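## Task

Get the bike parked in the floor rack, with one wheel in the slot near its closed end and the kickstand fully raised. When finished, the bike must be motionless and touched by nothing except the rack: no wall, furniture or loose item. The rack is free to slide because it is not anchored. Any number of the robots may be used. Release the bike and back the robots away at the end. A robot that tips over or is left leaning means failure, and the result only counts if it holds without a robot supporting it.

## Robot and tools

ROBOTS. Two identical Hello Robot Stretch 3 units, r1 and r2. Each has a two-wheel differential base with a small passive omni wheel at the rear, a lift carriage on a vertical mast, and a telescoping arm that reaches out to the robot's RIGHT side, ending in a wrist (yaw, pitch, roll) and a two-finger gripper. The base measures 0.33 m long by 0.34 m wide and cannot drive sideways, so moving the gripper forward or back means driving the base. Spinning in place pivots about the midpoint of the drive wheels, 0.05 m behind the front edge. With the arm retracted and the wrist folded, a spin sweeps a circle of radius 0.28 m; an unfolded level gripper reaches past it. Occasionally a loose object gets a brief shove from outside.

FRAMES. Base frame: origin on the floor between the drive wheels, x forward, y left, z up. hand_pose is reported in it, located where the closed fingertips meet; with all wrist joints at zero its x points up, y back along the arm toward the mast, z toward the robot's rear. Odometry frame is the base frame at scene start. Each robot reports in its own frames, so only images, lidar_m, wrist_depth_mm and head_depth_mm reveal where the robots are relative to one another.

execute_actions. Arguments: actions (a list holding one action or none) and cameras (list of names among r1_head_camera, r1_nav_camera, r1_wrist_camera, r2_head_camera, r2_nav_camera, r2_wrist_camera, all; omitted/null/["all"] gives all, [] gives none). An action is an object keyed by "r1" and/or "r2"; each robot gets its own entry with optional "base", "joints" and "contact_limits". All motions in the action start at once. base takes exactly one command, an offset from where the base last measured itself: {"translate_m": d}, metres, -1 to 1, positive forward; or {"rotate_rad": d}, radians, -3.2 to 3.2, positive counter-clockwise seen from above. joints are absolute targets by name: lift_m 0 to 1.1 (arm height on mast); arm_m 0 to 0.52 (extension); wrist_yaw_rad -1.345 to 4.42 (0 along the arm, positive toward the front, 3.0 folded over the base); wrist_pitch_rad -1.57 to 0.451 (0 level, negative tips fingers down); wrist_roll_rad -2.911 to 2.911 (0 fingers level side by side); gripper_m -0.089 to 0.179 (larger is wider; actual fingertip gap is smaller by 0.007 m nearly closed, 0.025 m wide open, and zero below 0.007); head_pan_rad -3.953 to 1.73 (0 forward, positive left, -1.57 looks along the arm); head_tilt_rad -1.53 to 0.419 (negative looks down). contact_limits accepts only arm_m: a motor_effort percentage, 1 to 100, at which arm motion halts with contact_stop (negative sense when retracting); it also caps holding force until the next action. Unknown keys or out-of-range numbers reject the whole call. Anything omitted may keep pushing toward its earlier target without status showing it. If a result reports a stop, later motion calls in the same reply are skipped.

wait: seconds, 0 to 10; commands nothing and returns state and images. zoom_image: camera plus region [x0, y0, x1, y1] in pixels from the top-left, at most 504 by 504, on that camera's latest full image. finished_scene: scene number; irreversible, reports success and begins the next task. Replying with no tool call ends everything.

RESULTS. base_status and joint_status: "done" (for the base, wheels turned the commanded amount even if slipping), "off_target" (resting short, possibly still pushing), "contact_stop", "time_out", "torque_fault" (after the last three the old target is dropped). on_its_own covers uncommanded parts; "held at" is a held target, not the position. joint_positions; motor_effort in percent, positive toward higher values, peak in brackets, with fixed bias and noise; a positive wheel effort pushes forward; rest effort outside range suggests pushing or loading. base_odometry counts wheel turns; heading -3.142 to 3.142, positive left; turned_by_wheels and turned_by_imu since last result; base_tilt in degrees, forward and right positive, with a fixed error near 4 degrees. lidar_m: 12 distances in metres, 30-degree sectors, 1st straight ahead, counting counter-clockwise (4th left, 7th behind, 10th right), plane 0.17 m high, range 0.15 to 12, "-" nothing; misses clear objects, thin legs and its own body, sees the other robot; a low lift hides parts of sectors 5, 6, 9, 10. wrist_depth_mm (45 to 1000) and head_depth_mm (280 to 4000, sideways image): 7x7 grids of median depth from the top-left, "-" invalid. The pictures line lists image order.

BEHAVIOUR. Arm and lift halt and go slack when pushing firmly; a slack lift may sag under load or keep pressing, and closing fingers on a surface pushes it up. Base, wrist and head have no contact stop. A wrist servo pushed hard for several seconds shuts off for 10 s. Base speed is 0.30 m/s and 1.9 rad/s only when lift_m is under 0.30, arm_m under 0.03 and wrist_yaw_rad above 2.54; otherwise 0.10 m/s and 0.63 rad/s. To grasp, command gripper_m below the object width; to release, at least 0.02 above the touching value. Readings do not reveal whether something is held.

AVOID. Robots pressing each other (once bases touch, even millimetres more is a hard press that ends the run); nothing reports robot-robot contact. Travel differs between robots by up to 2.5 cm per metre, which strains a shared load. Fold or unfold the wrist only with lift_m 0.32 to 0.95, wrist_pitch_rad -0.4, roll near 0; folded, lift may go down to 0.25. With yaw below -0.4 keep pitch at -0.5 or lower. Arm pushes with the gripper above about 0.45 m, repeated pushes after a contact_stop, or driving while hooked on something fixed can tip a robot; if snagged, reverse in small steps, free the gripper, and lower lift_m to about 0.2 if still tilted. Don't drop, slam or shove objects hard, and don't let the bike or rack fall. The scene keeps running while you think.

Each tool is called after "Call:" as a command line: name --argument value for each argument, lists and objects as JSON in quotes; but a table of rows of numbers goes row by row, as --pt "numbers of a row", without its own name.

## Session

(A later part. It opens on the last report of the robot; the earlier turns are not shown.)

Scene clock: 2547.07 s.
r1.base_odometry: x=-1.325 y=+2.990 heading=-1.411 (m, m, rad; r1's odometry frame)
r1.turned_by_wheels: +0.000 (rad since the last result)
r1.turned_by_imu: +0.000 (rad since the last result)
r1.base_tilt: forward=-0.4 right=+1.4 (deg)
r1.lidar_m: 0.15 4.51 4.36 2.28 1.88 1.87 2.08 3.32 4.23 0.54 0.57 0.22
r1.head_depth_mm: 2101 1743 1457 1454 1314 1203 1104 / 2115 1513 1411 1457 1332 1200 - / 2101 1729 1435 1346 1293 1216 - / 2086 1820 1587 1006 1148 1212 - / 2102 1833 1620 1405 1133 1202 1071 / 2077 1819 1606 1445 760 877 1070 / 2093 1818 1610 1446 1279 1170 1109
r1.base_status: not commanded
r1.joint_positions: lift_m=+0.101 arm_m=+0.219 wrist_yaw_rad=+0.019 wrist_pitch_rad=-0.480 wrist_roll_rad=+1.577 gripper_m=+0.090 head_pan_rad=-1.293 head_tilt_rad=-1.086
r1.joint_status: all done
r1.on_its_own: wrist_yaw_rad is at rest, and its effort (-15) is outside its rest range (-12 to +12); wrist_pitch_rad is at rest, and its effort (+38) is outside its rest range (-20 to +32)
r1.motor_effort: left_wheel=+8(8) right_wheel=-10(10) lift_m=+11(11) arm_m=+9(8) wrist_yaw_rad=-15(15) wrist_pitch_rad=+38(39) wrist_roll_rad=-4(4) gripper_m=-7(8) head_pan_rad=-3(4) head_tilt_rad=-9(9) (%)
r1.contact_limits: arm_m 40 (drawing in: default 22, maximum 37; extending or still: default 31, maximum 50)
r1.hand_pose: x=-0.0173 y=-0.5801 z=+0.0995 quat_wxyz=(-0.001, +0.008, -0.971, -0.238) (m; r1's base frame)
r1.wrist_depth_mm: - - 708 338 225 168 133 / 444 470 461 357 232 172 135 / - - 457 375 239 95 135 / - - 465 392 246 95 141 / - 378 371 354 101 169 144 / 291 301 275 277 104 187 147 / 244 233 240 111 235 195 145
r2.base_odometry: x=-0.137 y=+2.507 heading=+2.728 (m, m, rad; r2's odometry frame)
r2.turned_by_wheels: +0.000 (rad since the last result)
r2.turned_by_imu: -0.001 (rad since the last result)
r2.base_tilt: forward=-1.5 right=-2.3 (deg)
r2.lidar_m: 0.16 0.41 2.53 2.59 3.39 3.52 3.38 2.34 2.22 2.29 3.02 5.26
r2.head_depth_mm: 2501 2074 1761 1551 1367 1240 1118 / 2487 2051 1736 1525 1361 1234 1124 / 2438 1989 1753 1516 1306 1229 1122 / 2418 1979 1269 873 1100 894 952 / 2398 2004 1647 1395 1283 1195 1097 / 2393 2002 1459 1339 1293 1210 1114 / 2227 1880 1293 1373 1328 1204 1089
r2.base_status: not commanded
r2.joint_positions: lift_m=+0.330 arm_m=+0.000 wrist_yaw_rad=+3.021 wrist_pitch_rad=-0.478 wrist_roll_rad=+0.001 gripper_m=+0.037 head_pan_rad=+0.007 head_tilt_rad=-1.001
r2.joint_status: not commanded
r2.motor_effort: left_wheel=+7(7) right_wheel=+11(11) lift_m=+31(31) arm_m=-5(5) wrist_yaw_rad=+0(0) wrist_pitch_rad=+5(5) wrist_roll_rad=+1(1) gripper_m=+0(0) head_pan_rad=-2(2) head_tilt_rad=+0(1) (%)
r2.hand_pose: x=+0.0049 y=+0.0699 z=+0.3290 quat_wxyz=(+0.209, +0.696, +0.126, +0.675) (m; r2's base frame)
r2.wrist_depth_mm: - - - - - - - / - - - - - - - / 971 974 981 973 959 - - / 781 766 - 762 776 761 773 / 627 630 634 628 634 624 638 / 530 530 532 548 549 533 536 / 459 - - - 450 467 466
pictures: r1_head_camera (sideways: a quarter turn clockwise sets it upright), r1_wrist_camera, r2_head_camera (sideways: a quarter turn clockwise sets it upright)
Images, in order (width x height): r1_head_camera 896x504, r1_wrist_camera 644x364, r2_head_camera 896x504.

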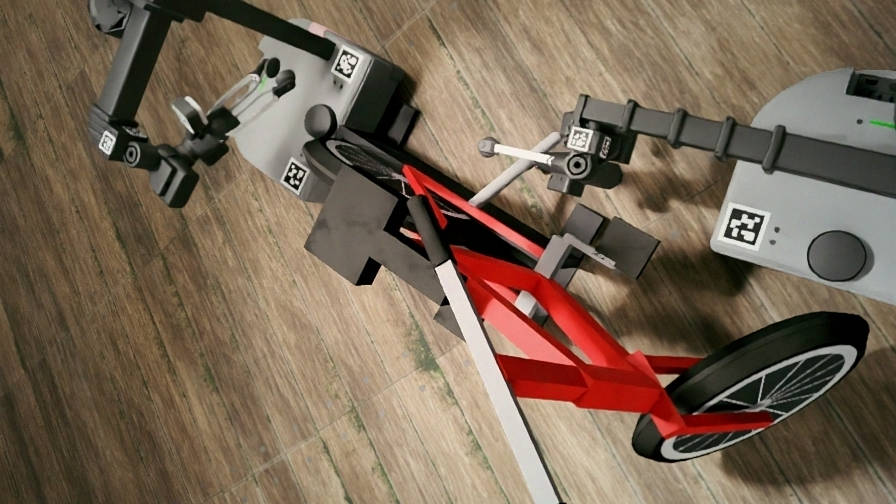

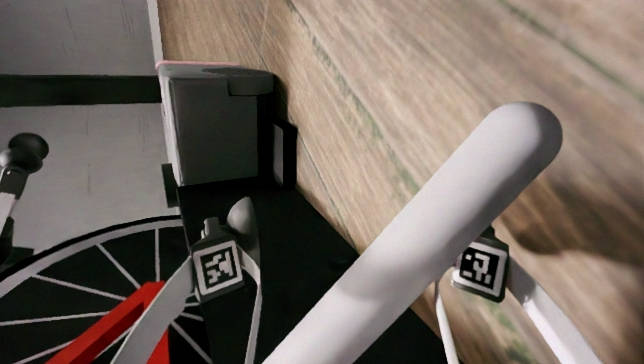

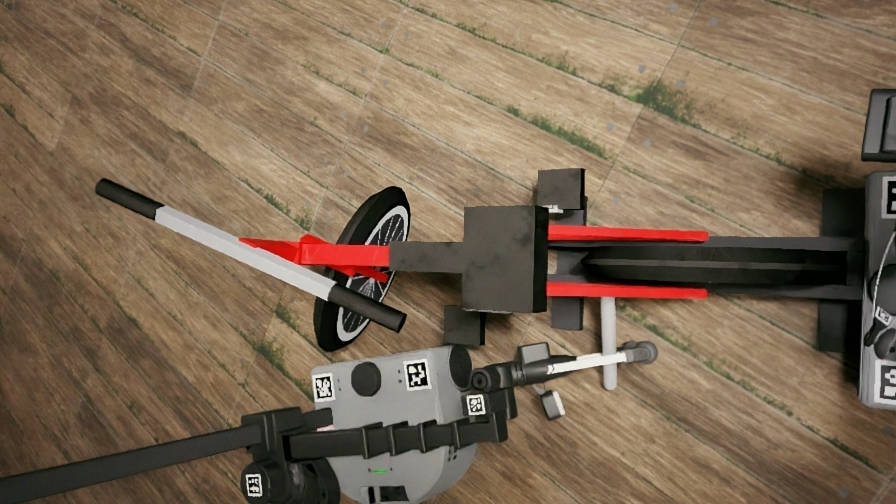

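Call:
execute_actions --actions '[{"r1": {"joints": {"lift_m": 0.003, "wrist_pitch_rad": 0.0}}}]' --cameras '["r1_wrist_camera", "r2_head_camera"]'

Scene clock: 2555.37 s.
r1.base_odometry: x=-1.325 y=+2.990 heading=-1.411 (m, m, rad; r1's odometry frame)
r1.turned_by_wheels: +0.000 (rad since the last result)
r1.turned_by_imu: -0.001 (rad since the last result)
r1.base_tilt: forward=-0.4 right=+1.4 (deg)
r1.lidar_m: 0.15 4.51 4.39 2.28 1.88 1.87 2.07 3.30 4.23 0.55 0.57 0.21
r1.head_depth_mm: 2111 1723 1461 1455 1310 1203 1107 / 2103 1510 1414 1454 1331 1201 - / 2100 1717 1338 1346 1295 1216 - / 2105 1822 1590 1002 1263 1209 - / 2089 1818 1617 1404 1082 1201 1069 / 2089 1818 1610 1452 789 888 1072 / 2102 1814 1603 1446 1278 1168 1104
r1.base_status: not commanded
r1.joint_positions: lift_m=+0.004 arm_m=+0.220 wrist_yaw_rad=+0.011 wrist_pitch_rad=-0.040 wrist_roll_rad=+1.582 gripper_m=+0.090 head_pan_rad=-1.293 head_tilt_rad=-1.086
r1.joint_status: all done
r1.motor_effort: left_wheel=+7(20) right_wheel=-6(26) lift_m=+10(17) arm_m=+4(9) wrist_yaw_rad=-9(46) wrist_pitch_rad=+19(96) wrist_roll_rad=-6(11) gripper_m=-1(16) head_pan_rad=-4(3) head_tilt_rad=-8(9) (%)
r1.hand_pose: x=-0.0186 y=-0.6196 z=+0.1079 quat_wxyz=(-0.005, +0.005, -1.000, -0.020) (m; r1's base frame)
r1.wrist_depth_mm: - - - - 329 178 122 / - - - 430 339 181 123 / 551 658 - 449 352 185 - / - 614 - 468 367 174 - / - 540 414 355 328 48 - / - 312 280 276 56 47 - / 268 249 245 77 54 48 124
r2.base_odometry: x=-0.137 y=+2.507 heading=+2.728 (m, m, rad; r2's odometry frame)
r2.turned_by_wheels: +0.000 (rad since the last result)
r2.turned_by_imu: -0.001 (rad since the last result)
r2.base_tilt: forward=-1.4 right=-2.3 (deg)
r2.lidar_m: 0.16 0.36 2.52 2.58 3.41 3.50 3.40 2.35 2.21 2.29 3.04 5.26
r2.head_depth_mm: 2491 2059 1767 1541 1369 1223 1117 / 2464 2067 1750 1532 1359 1229 1125 / 2435 1986 1740 1490 1321 1231 1117 / 2403 1978 1264 893 1100 890 949 / 2404 1997 1633 1389 1276 1185 1101 / 2347 1977 1442 1359 1269 1199 1109 / 2239 1896 1366 1375 1332 1203 1085
r2.base_status: not commanded
r2.joint_positions: lift_m=+0.330 arm_m=+0.000 wrist_yaw_rad=+3.021 wrist_pitch_rad=-0.478 wrist_roll_rad=+0.001 gripper_m=+0.037 head_pan_rad=+0.007 head_tilt_rad=-1.001
r2.joint_status: not commanded
r2.motor_effort: left_wheel=+3(7) right_wheel=+5(11) lift_m=+31(31) arm_m=-5(5) wrist_yaw_rad=+0(0) wrist_pitch_rad=+5(5) wrist_roll_rad=+1(1) gripper_m=+1(1) head_pan_rad=-2(2) head_tilt_rad=+1(0) (%)
r2.hand_pose: x=+0.0049 y=+0.0699 z=+0.3290 quat_wxyz=(+0.209, +0.696, +0.126, +0.675) (m; r2's base frame)
r2.wrist_depth_mm: - - - - - - - / - - - - - - - / 975 978 990 997 973 - - / 766 758 - 760 752 771 760 / 624 627 634 634 643 640 632 / 526 530 534 548 551 531 540 / 458 - - - 450 463 464
pictures: r1_wrist_camera, r2_head_camera (sideways: a quarter turn clockwise sets it upright)
Images, in order (width x height): r1_wrist_camera 644x364, r2_head_camera 896x504.

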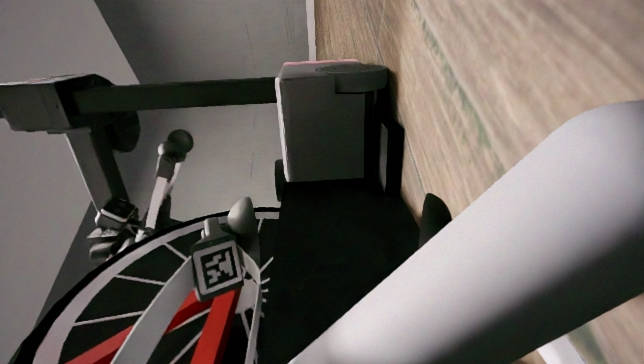

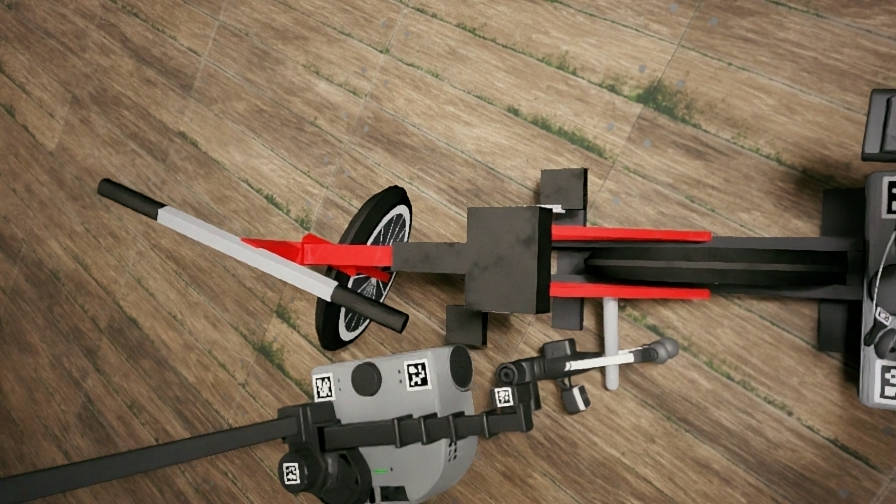

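Call:
execute_actions --actions '[{"r1": {"joints": {"arm_m": 0.4, "wrist_yaw_rad": -0.2}, "contact_limits": {"arm_m": 45}}}]' --cameras '["r1_wrist_camera", "r2_head_camera", "r1_head_camera"]'

Scene clock: 2570.20 s.
r1.base_odometry: x=-1.325 y=+2.990 heading=-1.411 (m, m, rad; r1's odometry frame)
r1.turned_by_wheels: +0.000 (rad since the last result)
r1.turned_by_imu: -0.001 (rad since the last result)
r1.base_tilt: forward=-0.4 right=+1.5 (deg)
r1.lidar_m: 0.15 4.53 4.33 2.28 1.88 1.87 2.08 3.28 4.23 0.57 0.57 0.21
r1.head_depth_mm: 2114 1731 1470 1450 1314 1203 1110 / 2093 1502 1414 1468 1305 1206 - / 2099 1725 1271 1343 1302 1221 - / 2094 1818 1579 1001 1264 1209 - / 2078 1814 1619 1406 1131 1202 1071 / 2075 1827 1616 1450 789 888 1076 / 2099 1810 1602 1447 1277 1171 1104
r1.base_status: not commanded
r1.joint_positions: lift_m=+0.004 arm_m=+0.400 wrist_yaw_rad=-0.203 wrist_pitch_rad=-0.023 wrist_roll_rad=+1.579 gripper_m=+0.090 head_pan_rad=-1.293 head_tilt_rad=-1.087
r1.joint_status: all done
r1.motor_effort: left_wheel=+1(26) right_wheel=+0(34) lift_m=+13(13) arm_m=+4(16) wrist_yaw_rad=+2(53) wrist_pitch_rad=+11(41) wrist_roll_rad=-5(8) gripper_m=+0(6) head_pan_rad=-3(3) head_tilt_rad=-10(9) (%)
r1.contact_limits: arm_m 45 (drawing in: default 22, maximum 37; extending or still: default 31, maximum 50)
r1.hand_pose: x=-0.0728 y=-0.7950 z=+0.1121 quat_wxyz=(-0.005, -0.101, -0.995, -0.011) (m; r1's base frame)
r1.wrist_depth_mm: - - - - 355 186 126 / - - - - 369 190 127 / - - - 428 295 191 128 / 371 371 371 275 276 195 130 / 459 - - 286 286 186 131 / 442 403 - 297 297 176 132 / 370 - - 262 247 220 130
r2.base_odometry: x=-0.137 y=+2.507 heading=+2.728 (m, m, rad; r2's odometry frame)
r2.turned_by_wheels: +0.000 (rad since the last result)
r2.turned_by_imu: -0.001 (rad since the last result)
r2.base_tilt: forward=-1.5 right=-2.3 (deg)
r2.lidar_m: 0.90 0.20 2.53 2.58 3.39 3.52 3.36 2.34 2.21 2.29 3.02 5.24
r2.head_depth_mm: 2513 2078 1771 1551 1370 1235 1121 / 2494 2060 1764 1527 1357 1225 1129 / 2488 1992 1732 1506 1322 1227 1127 / 2424 1975 1272 875 1098 896 954 / 2441 2000 1653 1389 1299 1159 1106 / 2387 1991 1435 1372 1274 1184 1096 / 2206 1892 1367 1380 1338 1195 1087
r2.base_status: not commanded
r2.joint_positions: lift_m=+0.330 arm_m=+0.000 wrist_yaw_rad=+3.021 wrist_pitch_rad=-0.478 wrist_roll_rad=+0.001 gripper_m=+0.037 head_pan_rad=+0.007 head_tilt_rad=-1.001
r2.joint_status: not commanded
r2.motor_effort: left_wheel=+0(2) right_wheel=+2(5) lift_m=+31(30) arm_m=-5(5) wrist_yaw_rad=+0(0) wrist_pitch_rad=+5(5) wrist_roll_rad=+1(1) gripper_m=+0(0) head_pan_rad=-3(1) head_tilt_rad=+0(0) (%)
r2.hand_pose: x=+0.0049 y=+0.0699 z=+0.3290 quat_wxyz=(+0.209, +0.696, +0.126, +0.675) (m; r2's base frame)
r2.wrist_depth_mm: - - - - - - - / - - - - - - - / 983 990 966 988 977 - - / 765 771 - 767 771 769 773 / 621 618 630 625 637 623 610 / 539 531 537 544 547 539 391 / 462 - - - 447 387 346
pictures: r1_head_camera (sideways: a quarter turn clockwise sets it upright), r1_wrist_camera, r2_head_camera (sideways: a quarter turn clockwise sets it upright)
Images, in order (width x height): r1_head_camera 896x504, r1_wrist_camera 644x364, r2_head_camera 896x504.

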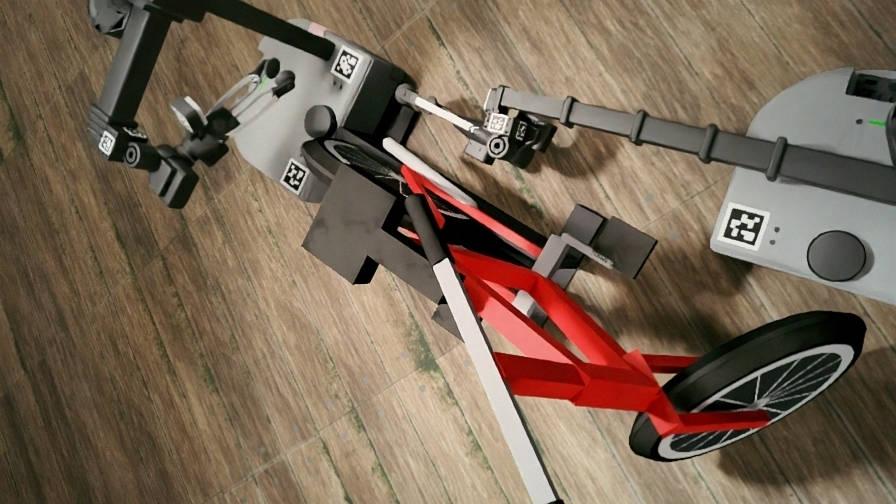

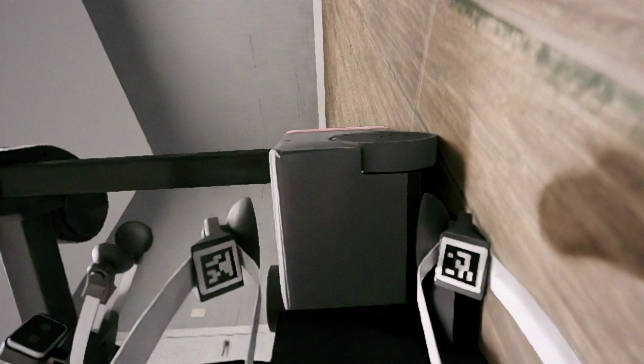

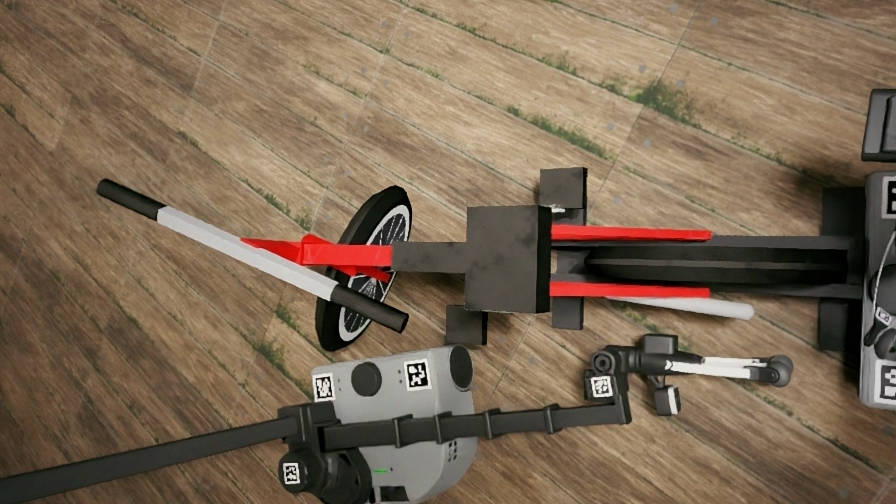

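Call:
execute_actions --actions '[]'

Scene clock: 2582.73 s.
r1.base_odometry: x=-1.325 y=+2.990 heading=-1.411 (m, m, rad; r1's odometry frame)
r1.turned_by_wheels: +0.000 (rad since the last result)
r1.turned_by_imu: +0.000 (rad since the last result)
r1.base_tilt: forward=-0.4 right=+1.5 (deg)
r1.lidar_m: 0.15 4.53 4.35 2.28 1.88 1.87 2.08 3.31 4.23 0.57 0.57 0.21
r1.head_depth_mm: 2107 1728 1458 1449 1314 1205 1112 / 2104 1516 1413 1467 1310 1204 - / 2093 1726 1267 1342 1309 1218 - / 2100 1818 1589 1006 1257 1212 - / 2092 1816 1620 1405 1137 1204 1069 / 2091 1815 1613 1459 790 885 1071 / 2084 1817 1613 1441 1279 1174 1105
r1.base_status: not commanded
r1.joint_positions: lift_m=+0.004 arm_m=+0.400 wrist_yaw_rad=-0.203 wrist_pitch_rad=-0.023 wrist_roll_rad=+1.579 gripper_m=+0.090 head_pan_rad=-1.293 head_tilt_rad=-1.087
r1.joint_status: all done
r1.motor_effort: left_wheel=+1(26) right_wheel=+0(34) lift_m=+13(13) arm_m=+4(16) wrist_yaw_rad=+2(53) wrist_pitch_rad=+11(41) wrist_roll_rad=-5(8) gripper_m=-1(6) head_pan_rad=-3(3) head_tilt_rad=-8(9) (%)
r1.contact_limits: arm_m 45 (drawing in: default 22, maximum 37; extending or still: default 31, maximum 50)
r1.hand_pose: x=-0.0728 y=-0.7950 z=+0.1121 quat_wxyz=(-0.005, -0.101, -0.995, -0.011) (m; r1's base frame)
r1.wrist_depth_mm: - - - - 356 186 126 / - - - - 369 189 127 / - - - 421 295 192 128 / 370 371 375 273 277 195 130 / 456 - - 286 287 185 131 / 451 403 - 296 298 175 132 / 372 - - 264 248 220 130
r2.base_odometry: x=-0.137 y=+2.507 heading=+2.728 (m, m, rad; r2's odometry frame)
r2.turned_by_wheels: +0.000 (rad since the last result)
r2.turned_by_imu: -0.001 (rad since the last result)
r2.base_tilt: forward=-1.5 right=-2.3 (deg)
r2.lidar_m: 0.90 0.20 2.52 2.59 3.40 3.52 3.38 2.35 2.21 2.30 3.00 5.24
r2.head_depth_mm: 2484 2065 1770 1538 1384 1236 1117 / 2426 2051 1770 1537 1362 1225 1131 / 2460 1996 1747 1497 1323 1223 1124 / 2407 1981 1271 875 1102 892 952 / 2408 2009 1654 1396 1298 1164 1110 / 2384 1968 1429 1376 1276 1174 1092 / 2217 1866 1367 1387 1325 1201 1092
r2.base_status: not commanded
r2.joint_positions: lift_m=+0.330 arm_m=+0.000 wrist_yaw_rad=+3.021 wrist_pitch_rad=-0.478 wrist_roll_rad=+0.001 gripper_m=+0.037 head_pan_rad=+0.007 head_tilt_rad=-1.001
r2.joint_status: not commanded
r2.motor_effort: left_wheel=+0(2) right_wheel=+2(5) lift_m=+30(30) arm_m=-5(5) wrist_yaw_rad=+0(0) wrist_pitch_rad=+5(5) wrist_roll_rad=+1(1) gripper_m=+0(0) head_pan_rad=-2(1) head_tilt_rad=+1(0) (%)
r2.hand_pose: x=+0.0049 y=+0.0699 z=+0.3290 quat_wxyz=(+0.209, +0.696, +0.126, +0.675) (m; r2's base frame)
r2.wrist_depth_mm: - - - - - - - / - - - - - - - / 971 983 989 973 998 - - / 762 770 - 761 780 768 779 / 622 619 624 622 641 633 612 / 528 534 531 559 553 532 389 / 464 - - - 448 390 347
pictures: r1_head_camera (sideways: a quarter turn clockwise sets it upright), r1_nav_camera (sideways: a quarter turn counterclockwise sets it upright), r1_wrist_camera, r2_head_camera (sideways: a quarter turn clockwise sets it upright), r2_nav_camera (sideways: a quarter turn counterclockwise sets it upright), r2_wrist_camera
Images, in order (width x height): r1_head_camera 896x504, r1_nav_camera 672x504, r1_wrist_camera 644x364, r2_head_camera 896x504, r2_nav_camera 672x504, r2_wrist_camera 644x364.

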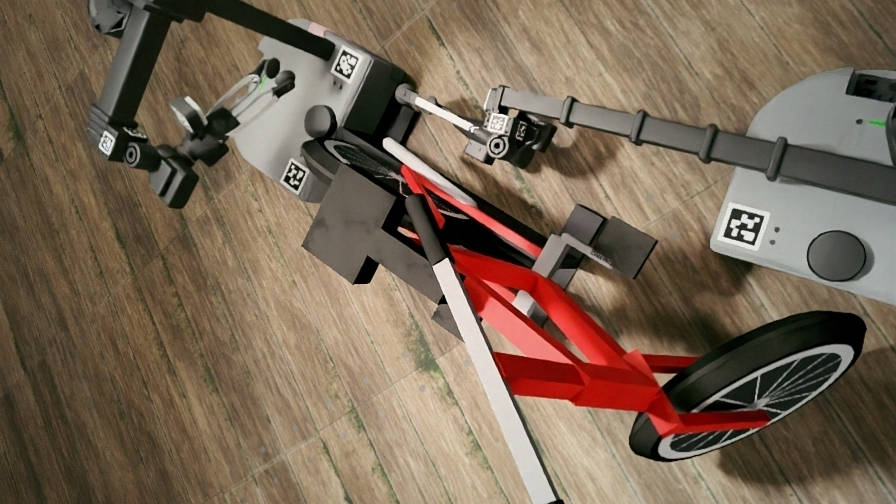

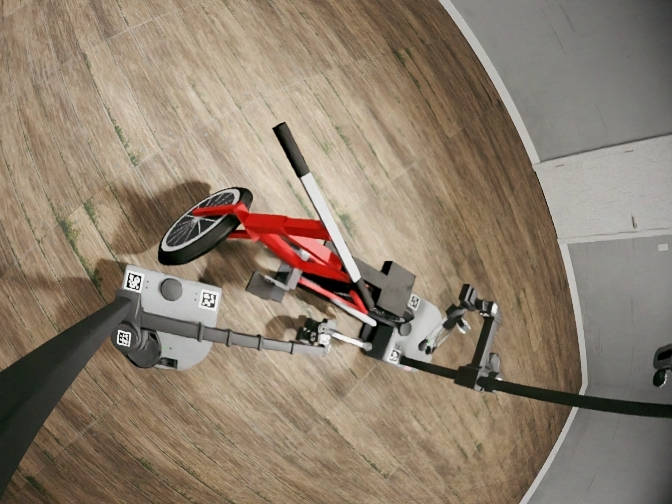

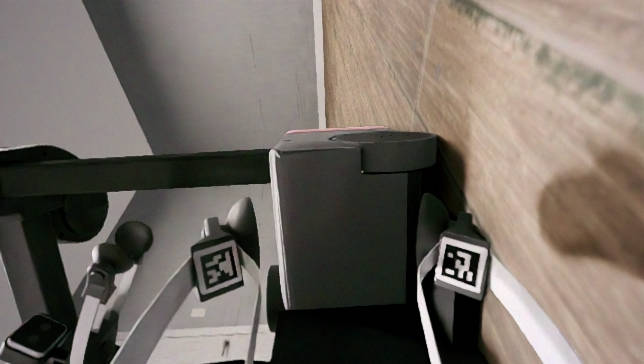

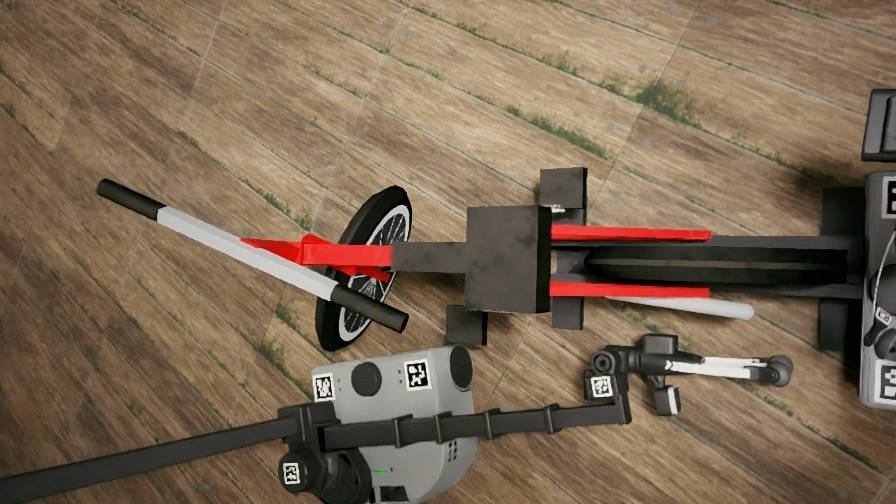

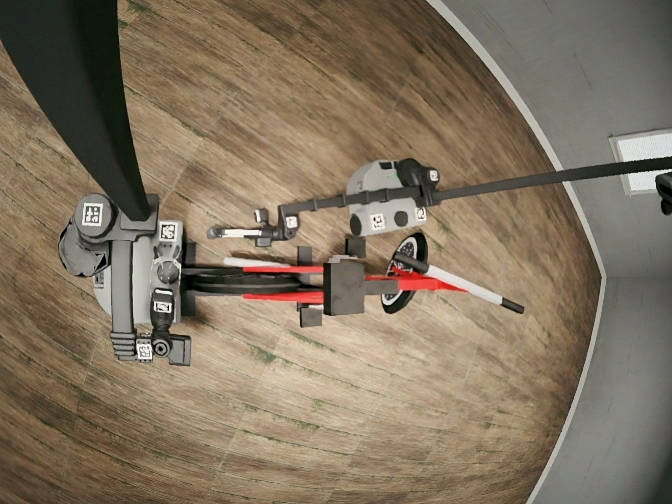

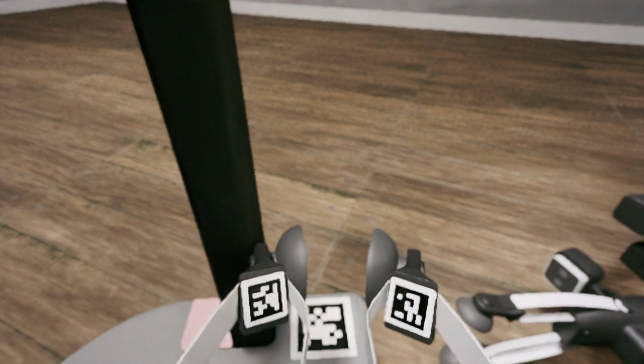

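Call:
execute_actions --actions '[{"r1": {"base": {"translate_m": -0.3}, "joints": {"arm_m": 0.15}}, "r2": {"base": {"translate_m": -0.3}}}]'

Scene clock: 2593.33 s.
r1.base_odometry: x=-1.372 y=+3.286 heading=-1.411 (m, m, rad; r1's odometry frame)
r1.turned_by_wheels: +0.000 (rad since the last result)
r1.turned_by_imu: -0.002 (rad since the last result)
r1.base_tilt: forward=-0.4 right=+1.4 (deg)
r1.lidar_m: 0.38 4.72 3.86 2.01 1.65 1.64 1.83 2.91 4.05 1.25 0.71 3.10
r1.head_depth_mm: 2053 1826 1617 1446 1313 1208 1107 / 1279 1683 1607 1451 1315 1202 - / 2009 1598 1619 1458 1333 1201 - / 1974 1762 1594 1439 1316 1214 - / 2089 1823 1278 1409 1311 1199 1109 / 2085 1824 1103 1266 1275 1198 1104 / 2095 1821 927 1099 1294 1202 1102
r1.base_status: done
r1.joint_positions: lift_m=+0.004 arm_m=+0.150 wrist_yaw_rad=-0.202 wrist_pitch_rad=-0.023 wrist_roll_rad=+1.579 gripper_m=+0.090 head_pan_rad=-1.293 head_tilt_rad=-1.087
r1.joint_status: all done
r1.motor_effort: left_wheel=+2(4) right_wheel=-1(5) lift_m=+13(13) arm_m=-4(4) wrist_yaw_rad=+2(2) wrist_pitch_rad=+11(11) wrist_roll_rad=-4(5) gripper_m=-1(0) head_pan_rad=-3(3) head_tilt_rad=-8(8) (%)
r1.hand_pose: x=-0.0726 y=-0.5458 z=+0.1121 quat_wxyz=(-0.005, -0.101, -0.995, -0.011) (m; r1's base frame)
r1.wrist_depth_mm: - - - - 358 187 127 / - - - - 366 190 128 / - - - - 382 192 129 / - - - - 396 195 131 / - - - 994 474 187 132 / - - - 852 486 177 134 / - - - 902 434 222 131
r2.base_odometry: x=+0.137 y=+2.386 heading=+2.728 (m, m, rad; r2's odometry frame)
r2.turned_by_wheels: +0.000 (rad since the last result)
r2.turned_by_imu: -0.001 (rad since the last result)
r2.base_tilt: forward=-1.3 right=-2.3 (deg)
r2.lidar_m: 0.37 0.78 2.66 2.71 3.44 3.24 3.18 2.20 2.08 2.15 2.82 5.50
r2.head_depth_mm: 2518 2051 1790 1544 1369 1240 1120 / 2486 2053 1764 1534 1361 1228 1121 / 2375 2012 1722 1490 1359 1222 1124 / 2433 1382 1002 1255 1137 1179 1119 / 2380 1980 1687 1503 1327 1222 1113 / 2398 1979 1713 1500 1335 1205 1107 / 2338 1990 1588 1445 1331 1205 1091
r2.base_status: done
r2.joint_positions: lift_m=+0.330 arm_m=+0.000 wrist_yaw_rad=+3.021 wrist_pitch_rad=-0.478 wrist_roll_rad=+0.001 gripper_m=+0.037 head_pan_rad=+0.007 head_tilt_rad=-1.001
r2.joint_status: not commanded
r2.motor_effort: left_wheel=-1(5) right_wheel=+1(3) lift_m=+31(31) arm_m=-5(5) wrist_yaw_rad=+0(0) wrist_pitch_rad=+5(5) wrist_roll_rad=+1(1) gripper_m=+1(0) head_pan_rad=-3(2) head_tilt_rad=+0(0) (%)
r2.hand_pose: x=+0.0049 y=+0.0699 z=+0.3290 quat_wxyz=(+0.209, +0.696, +0.126, +0.675) (m; r2's base frame)
r2.wrist_depth_mm: - - - - - - - / - - - - - - - / 965 967 975 970 980 - - / 751 770 - 766 778 770 738 / 629 626 630 624 638 621 630 / 530 530 526 543 553 532 538 / 464 - - - 447 468 459
pictures: r1_head_camera (sideways: a quarter turn clockwise sets it upright), r1_nav_camera (sideways: a quarter turn counterclockwise sets it upright), r1_wrist_camera, r2_head_camera (sideways: a quarter turn clockwise sets it upright), r2_nav_camera (sideways: a quarter turn counterclockwise sets it upright), r2_wrist_camera
Images, in order (width x height): r1_head_camera 896x504, r1_nav_camera 672x504, r1_wrist_camera 644x364, r2_head_camera 896x504, r2_nav_camera 672x504, r2_wrist_camera 644x364.

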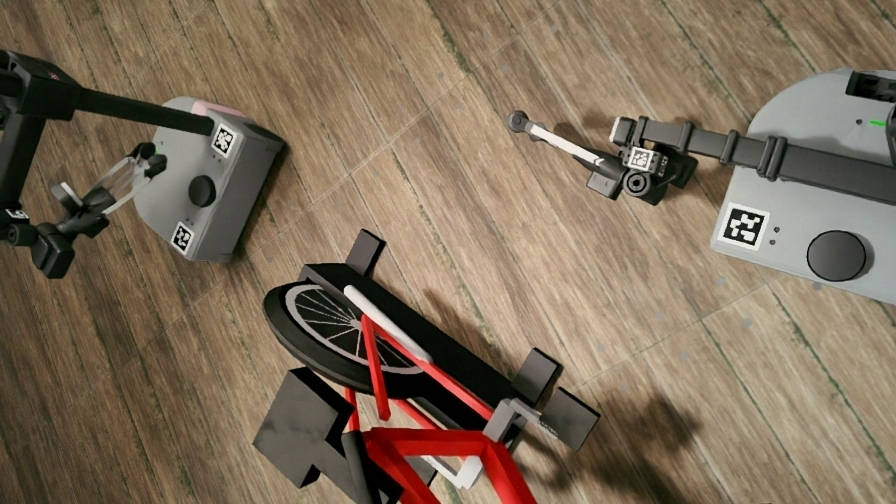

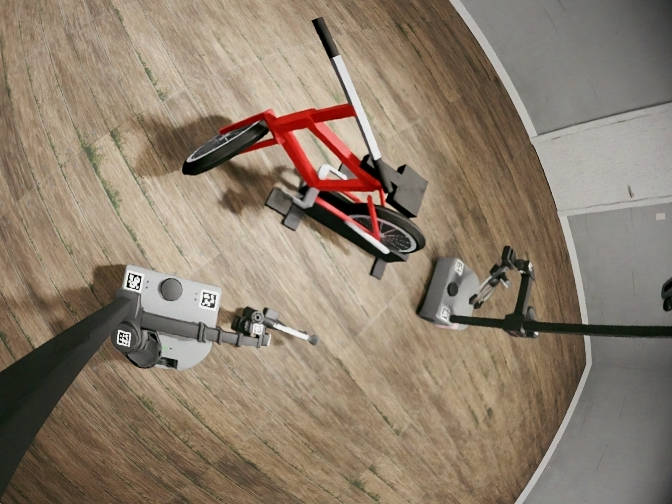

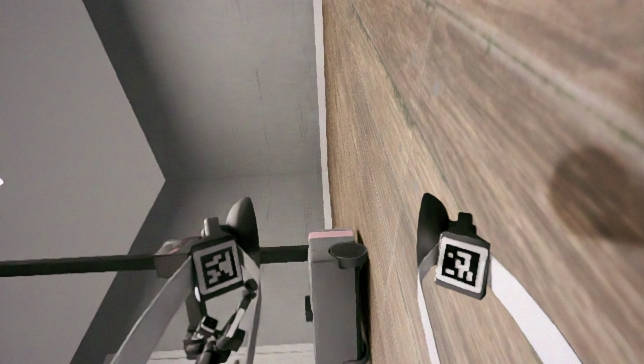

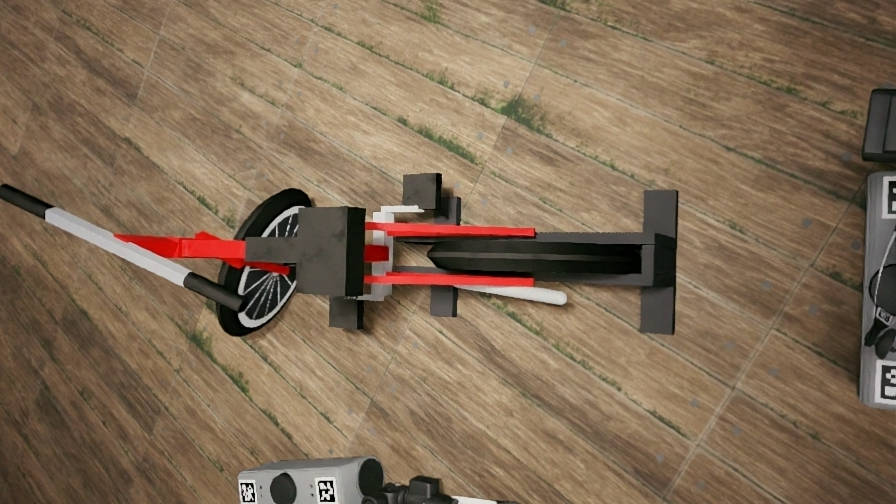

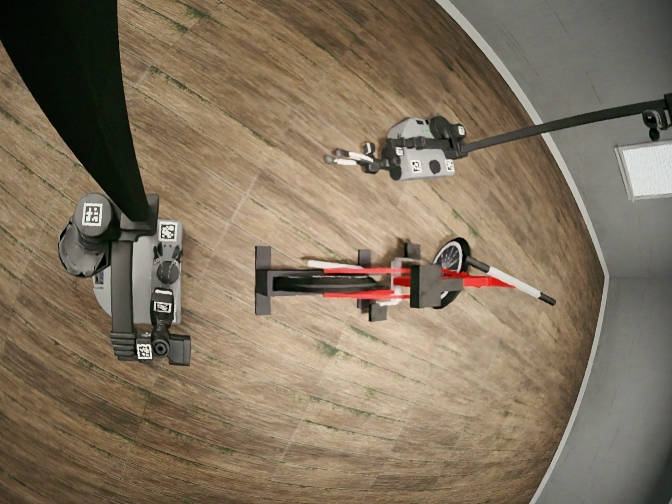

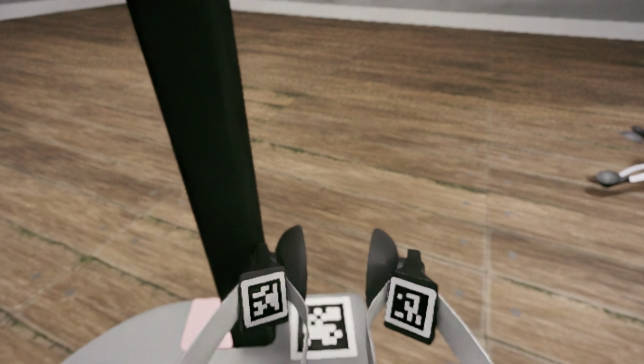

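Call:
zoom_image --camera "r1_head_camera" --region '[240, 210, 620, 504]'

Call:
zoom_image --camera "r2_head_camera" --region '[360, 150, 720, 360]'

Region (240, 210, 620, 504) of r1_head_camera's 896x504 image, scaled by 1.326, with more detail than that image has; it fills the top 390 rows of this view, and the rest is white.

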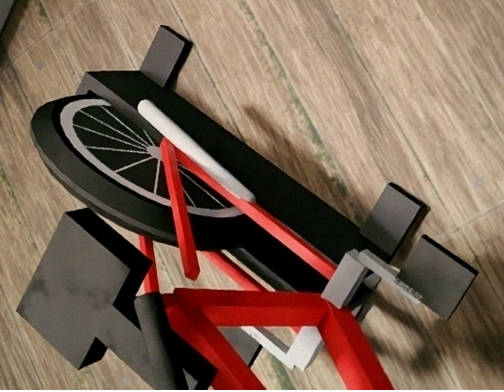

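Region (360, 150, 720, 360) of r2_head_camera's 896x504 image, scaled by 1.400, with more detail than that image has; it fills the top 294 rows of this view, and the rest is white.

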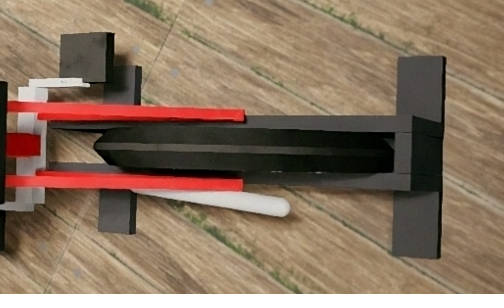

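Call:
finished_scene --scene 2

The scene is finished: the task was done.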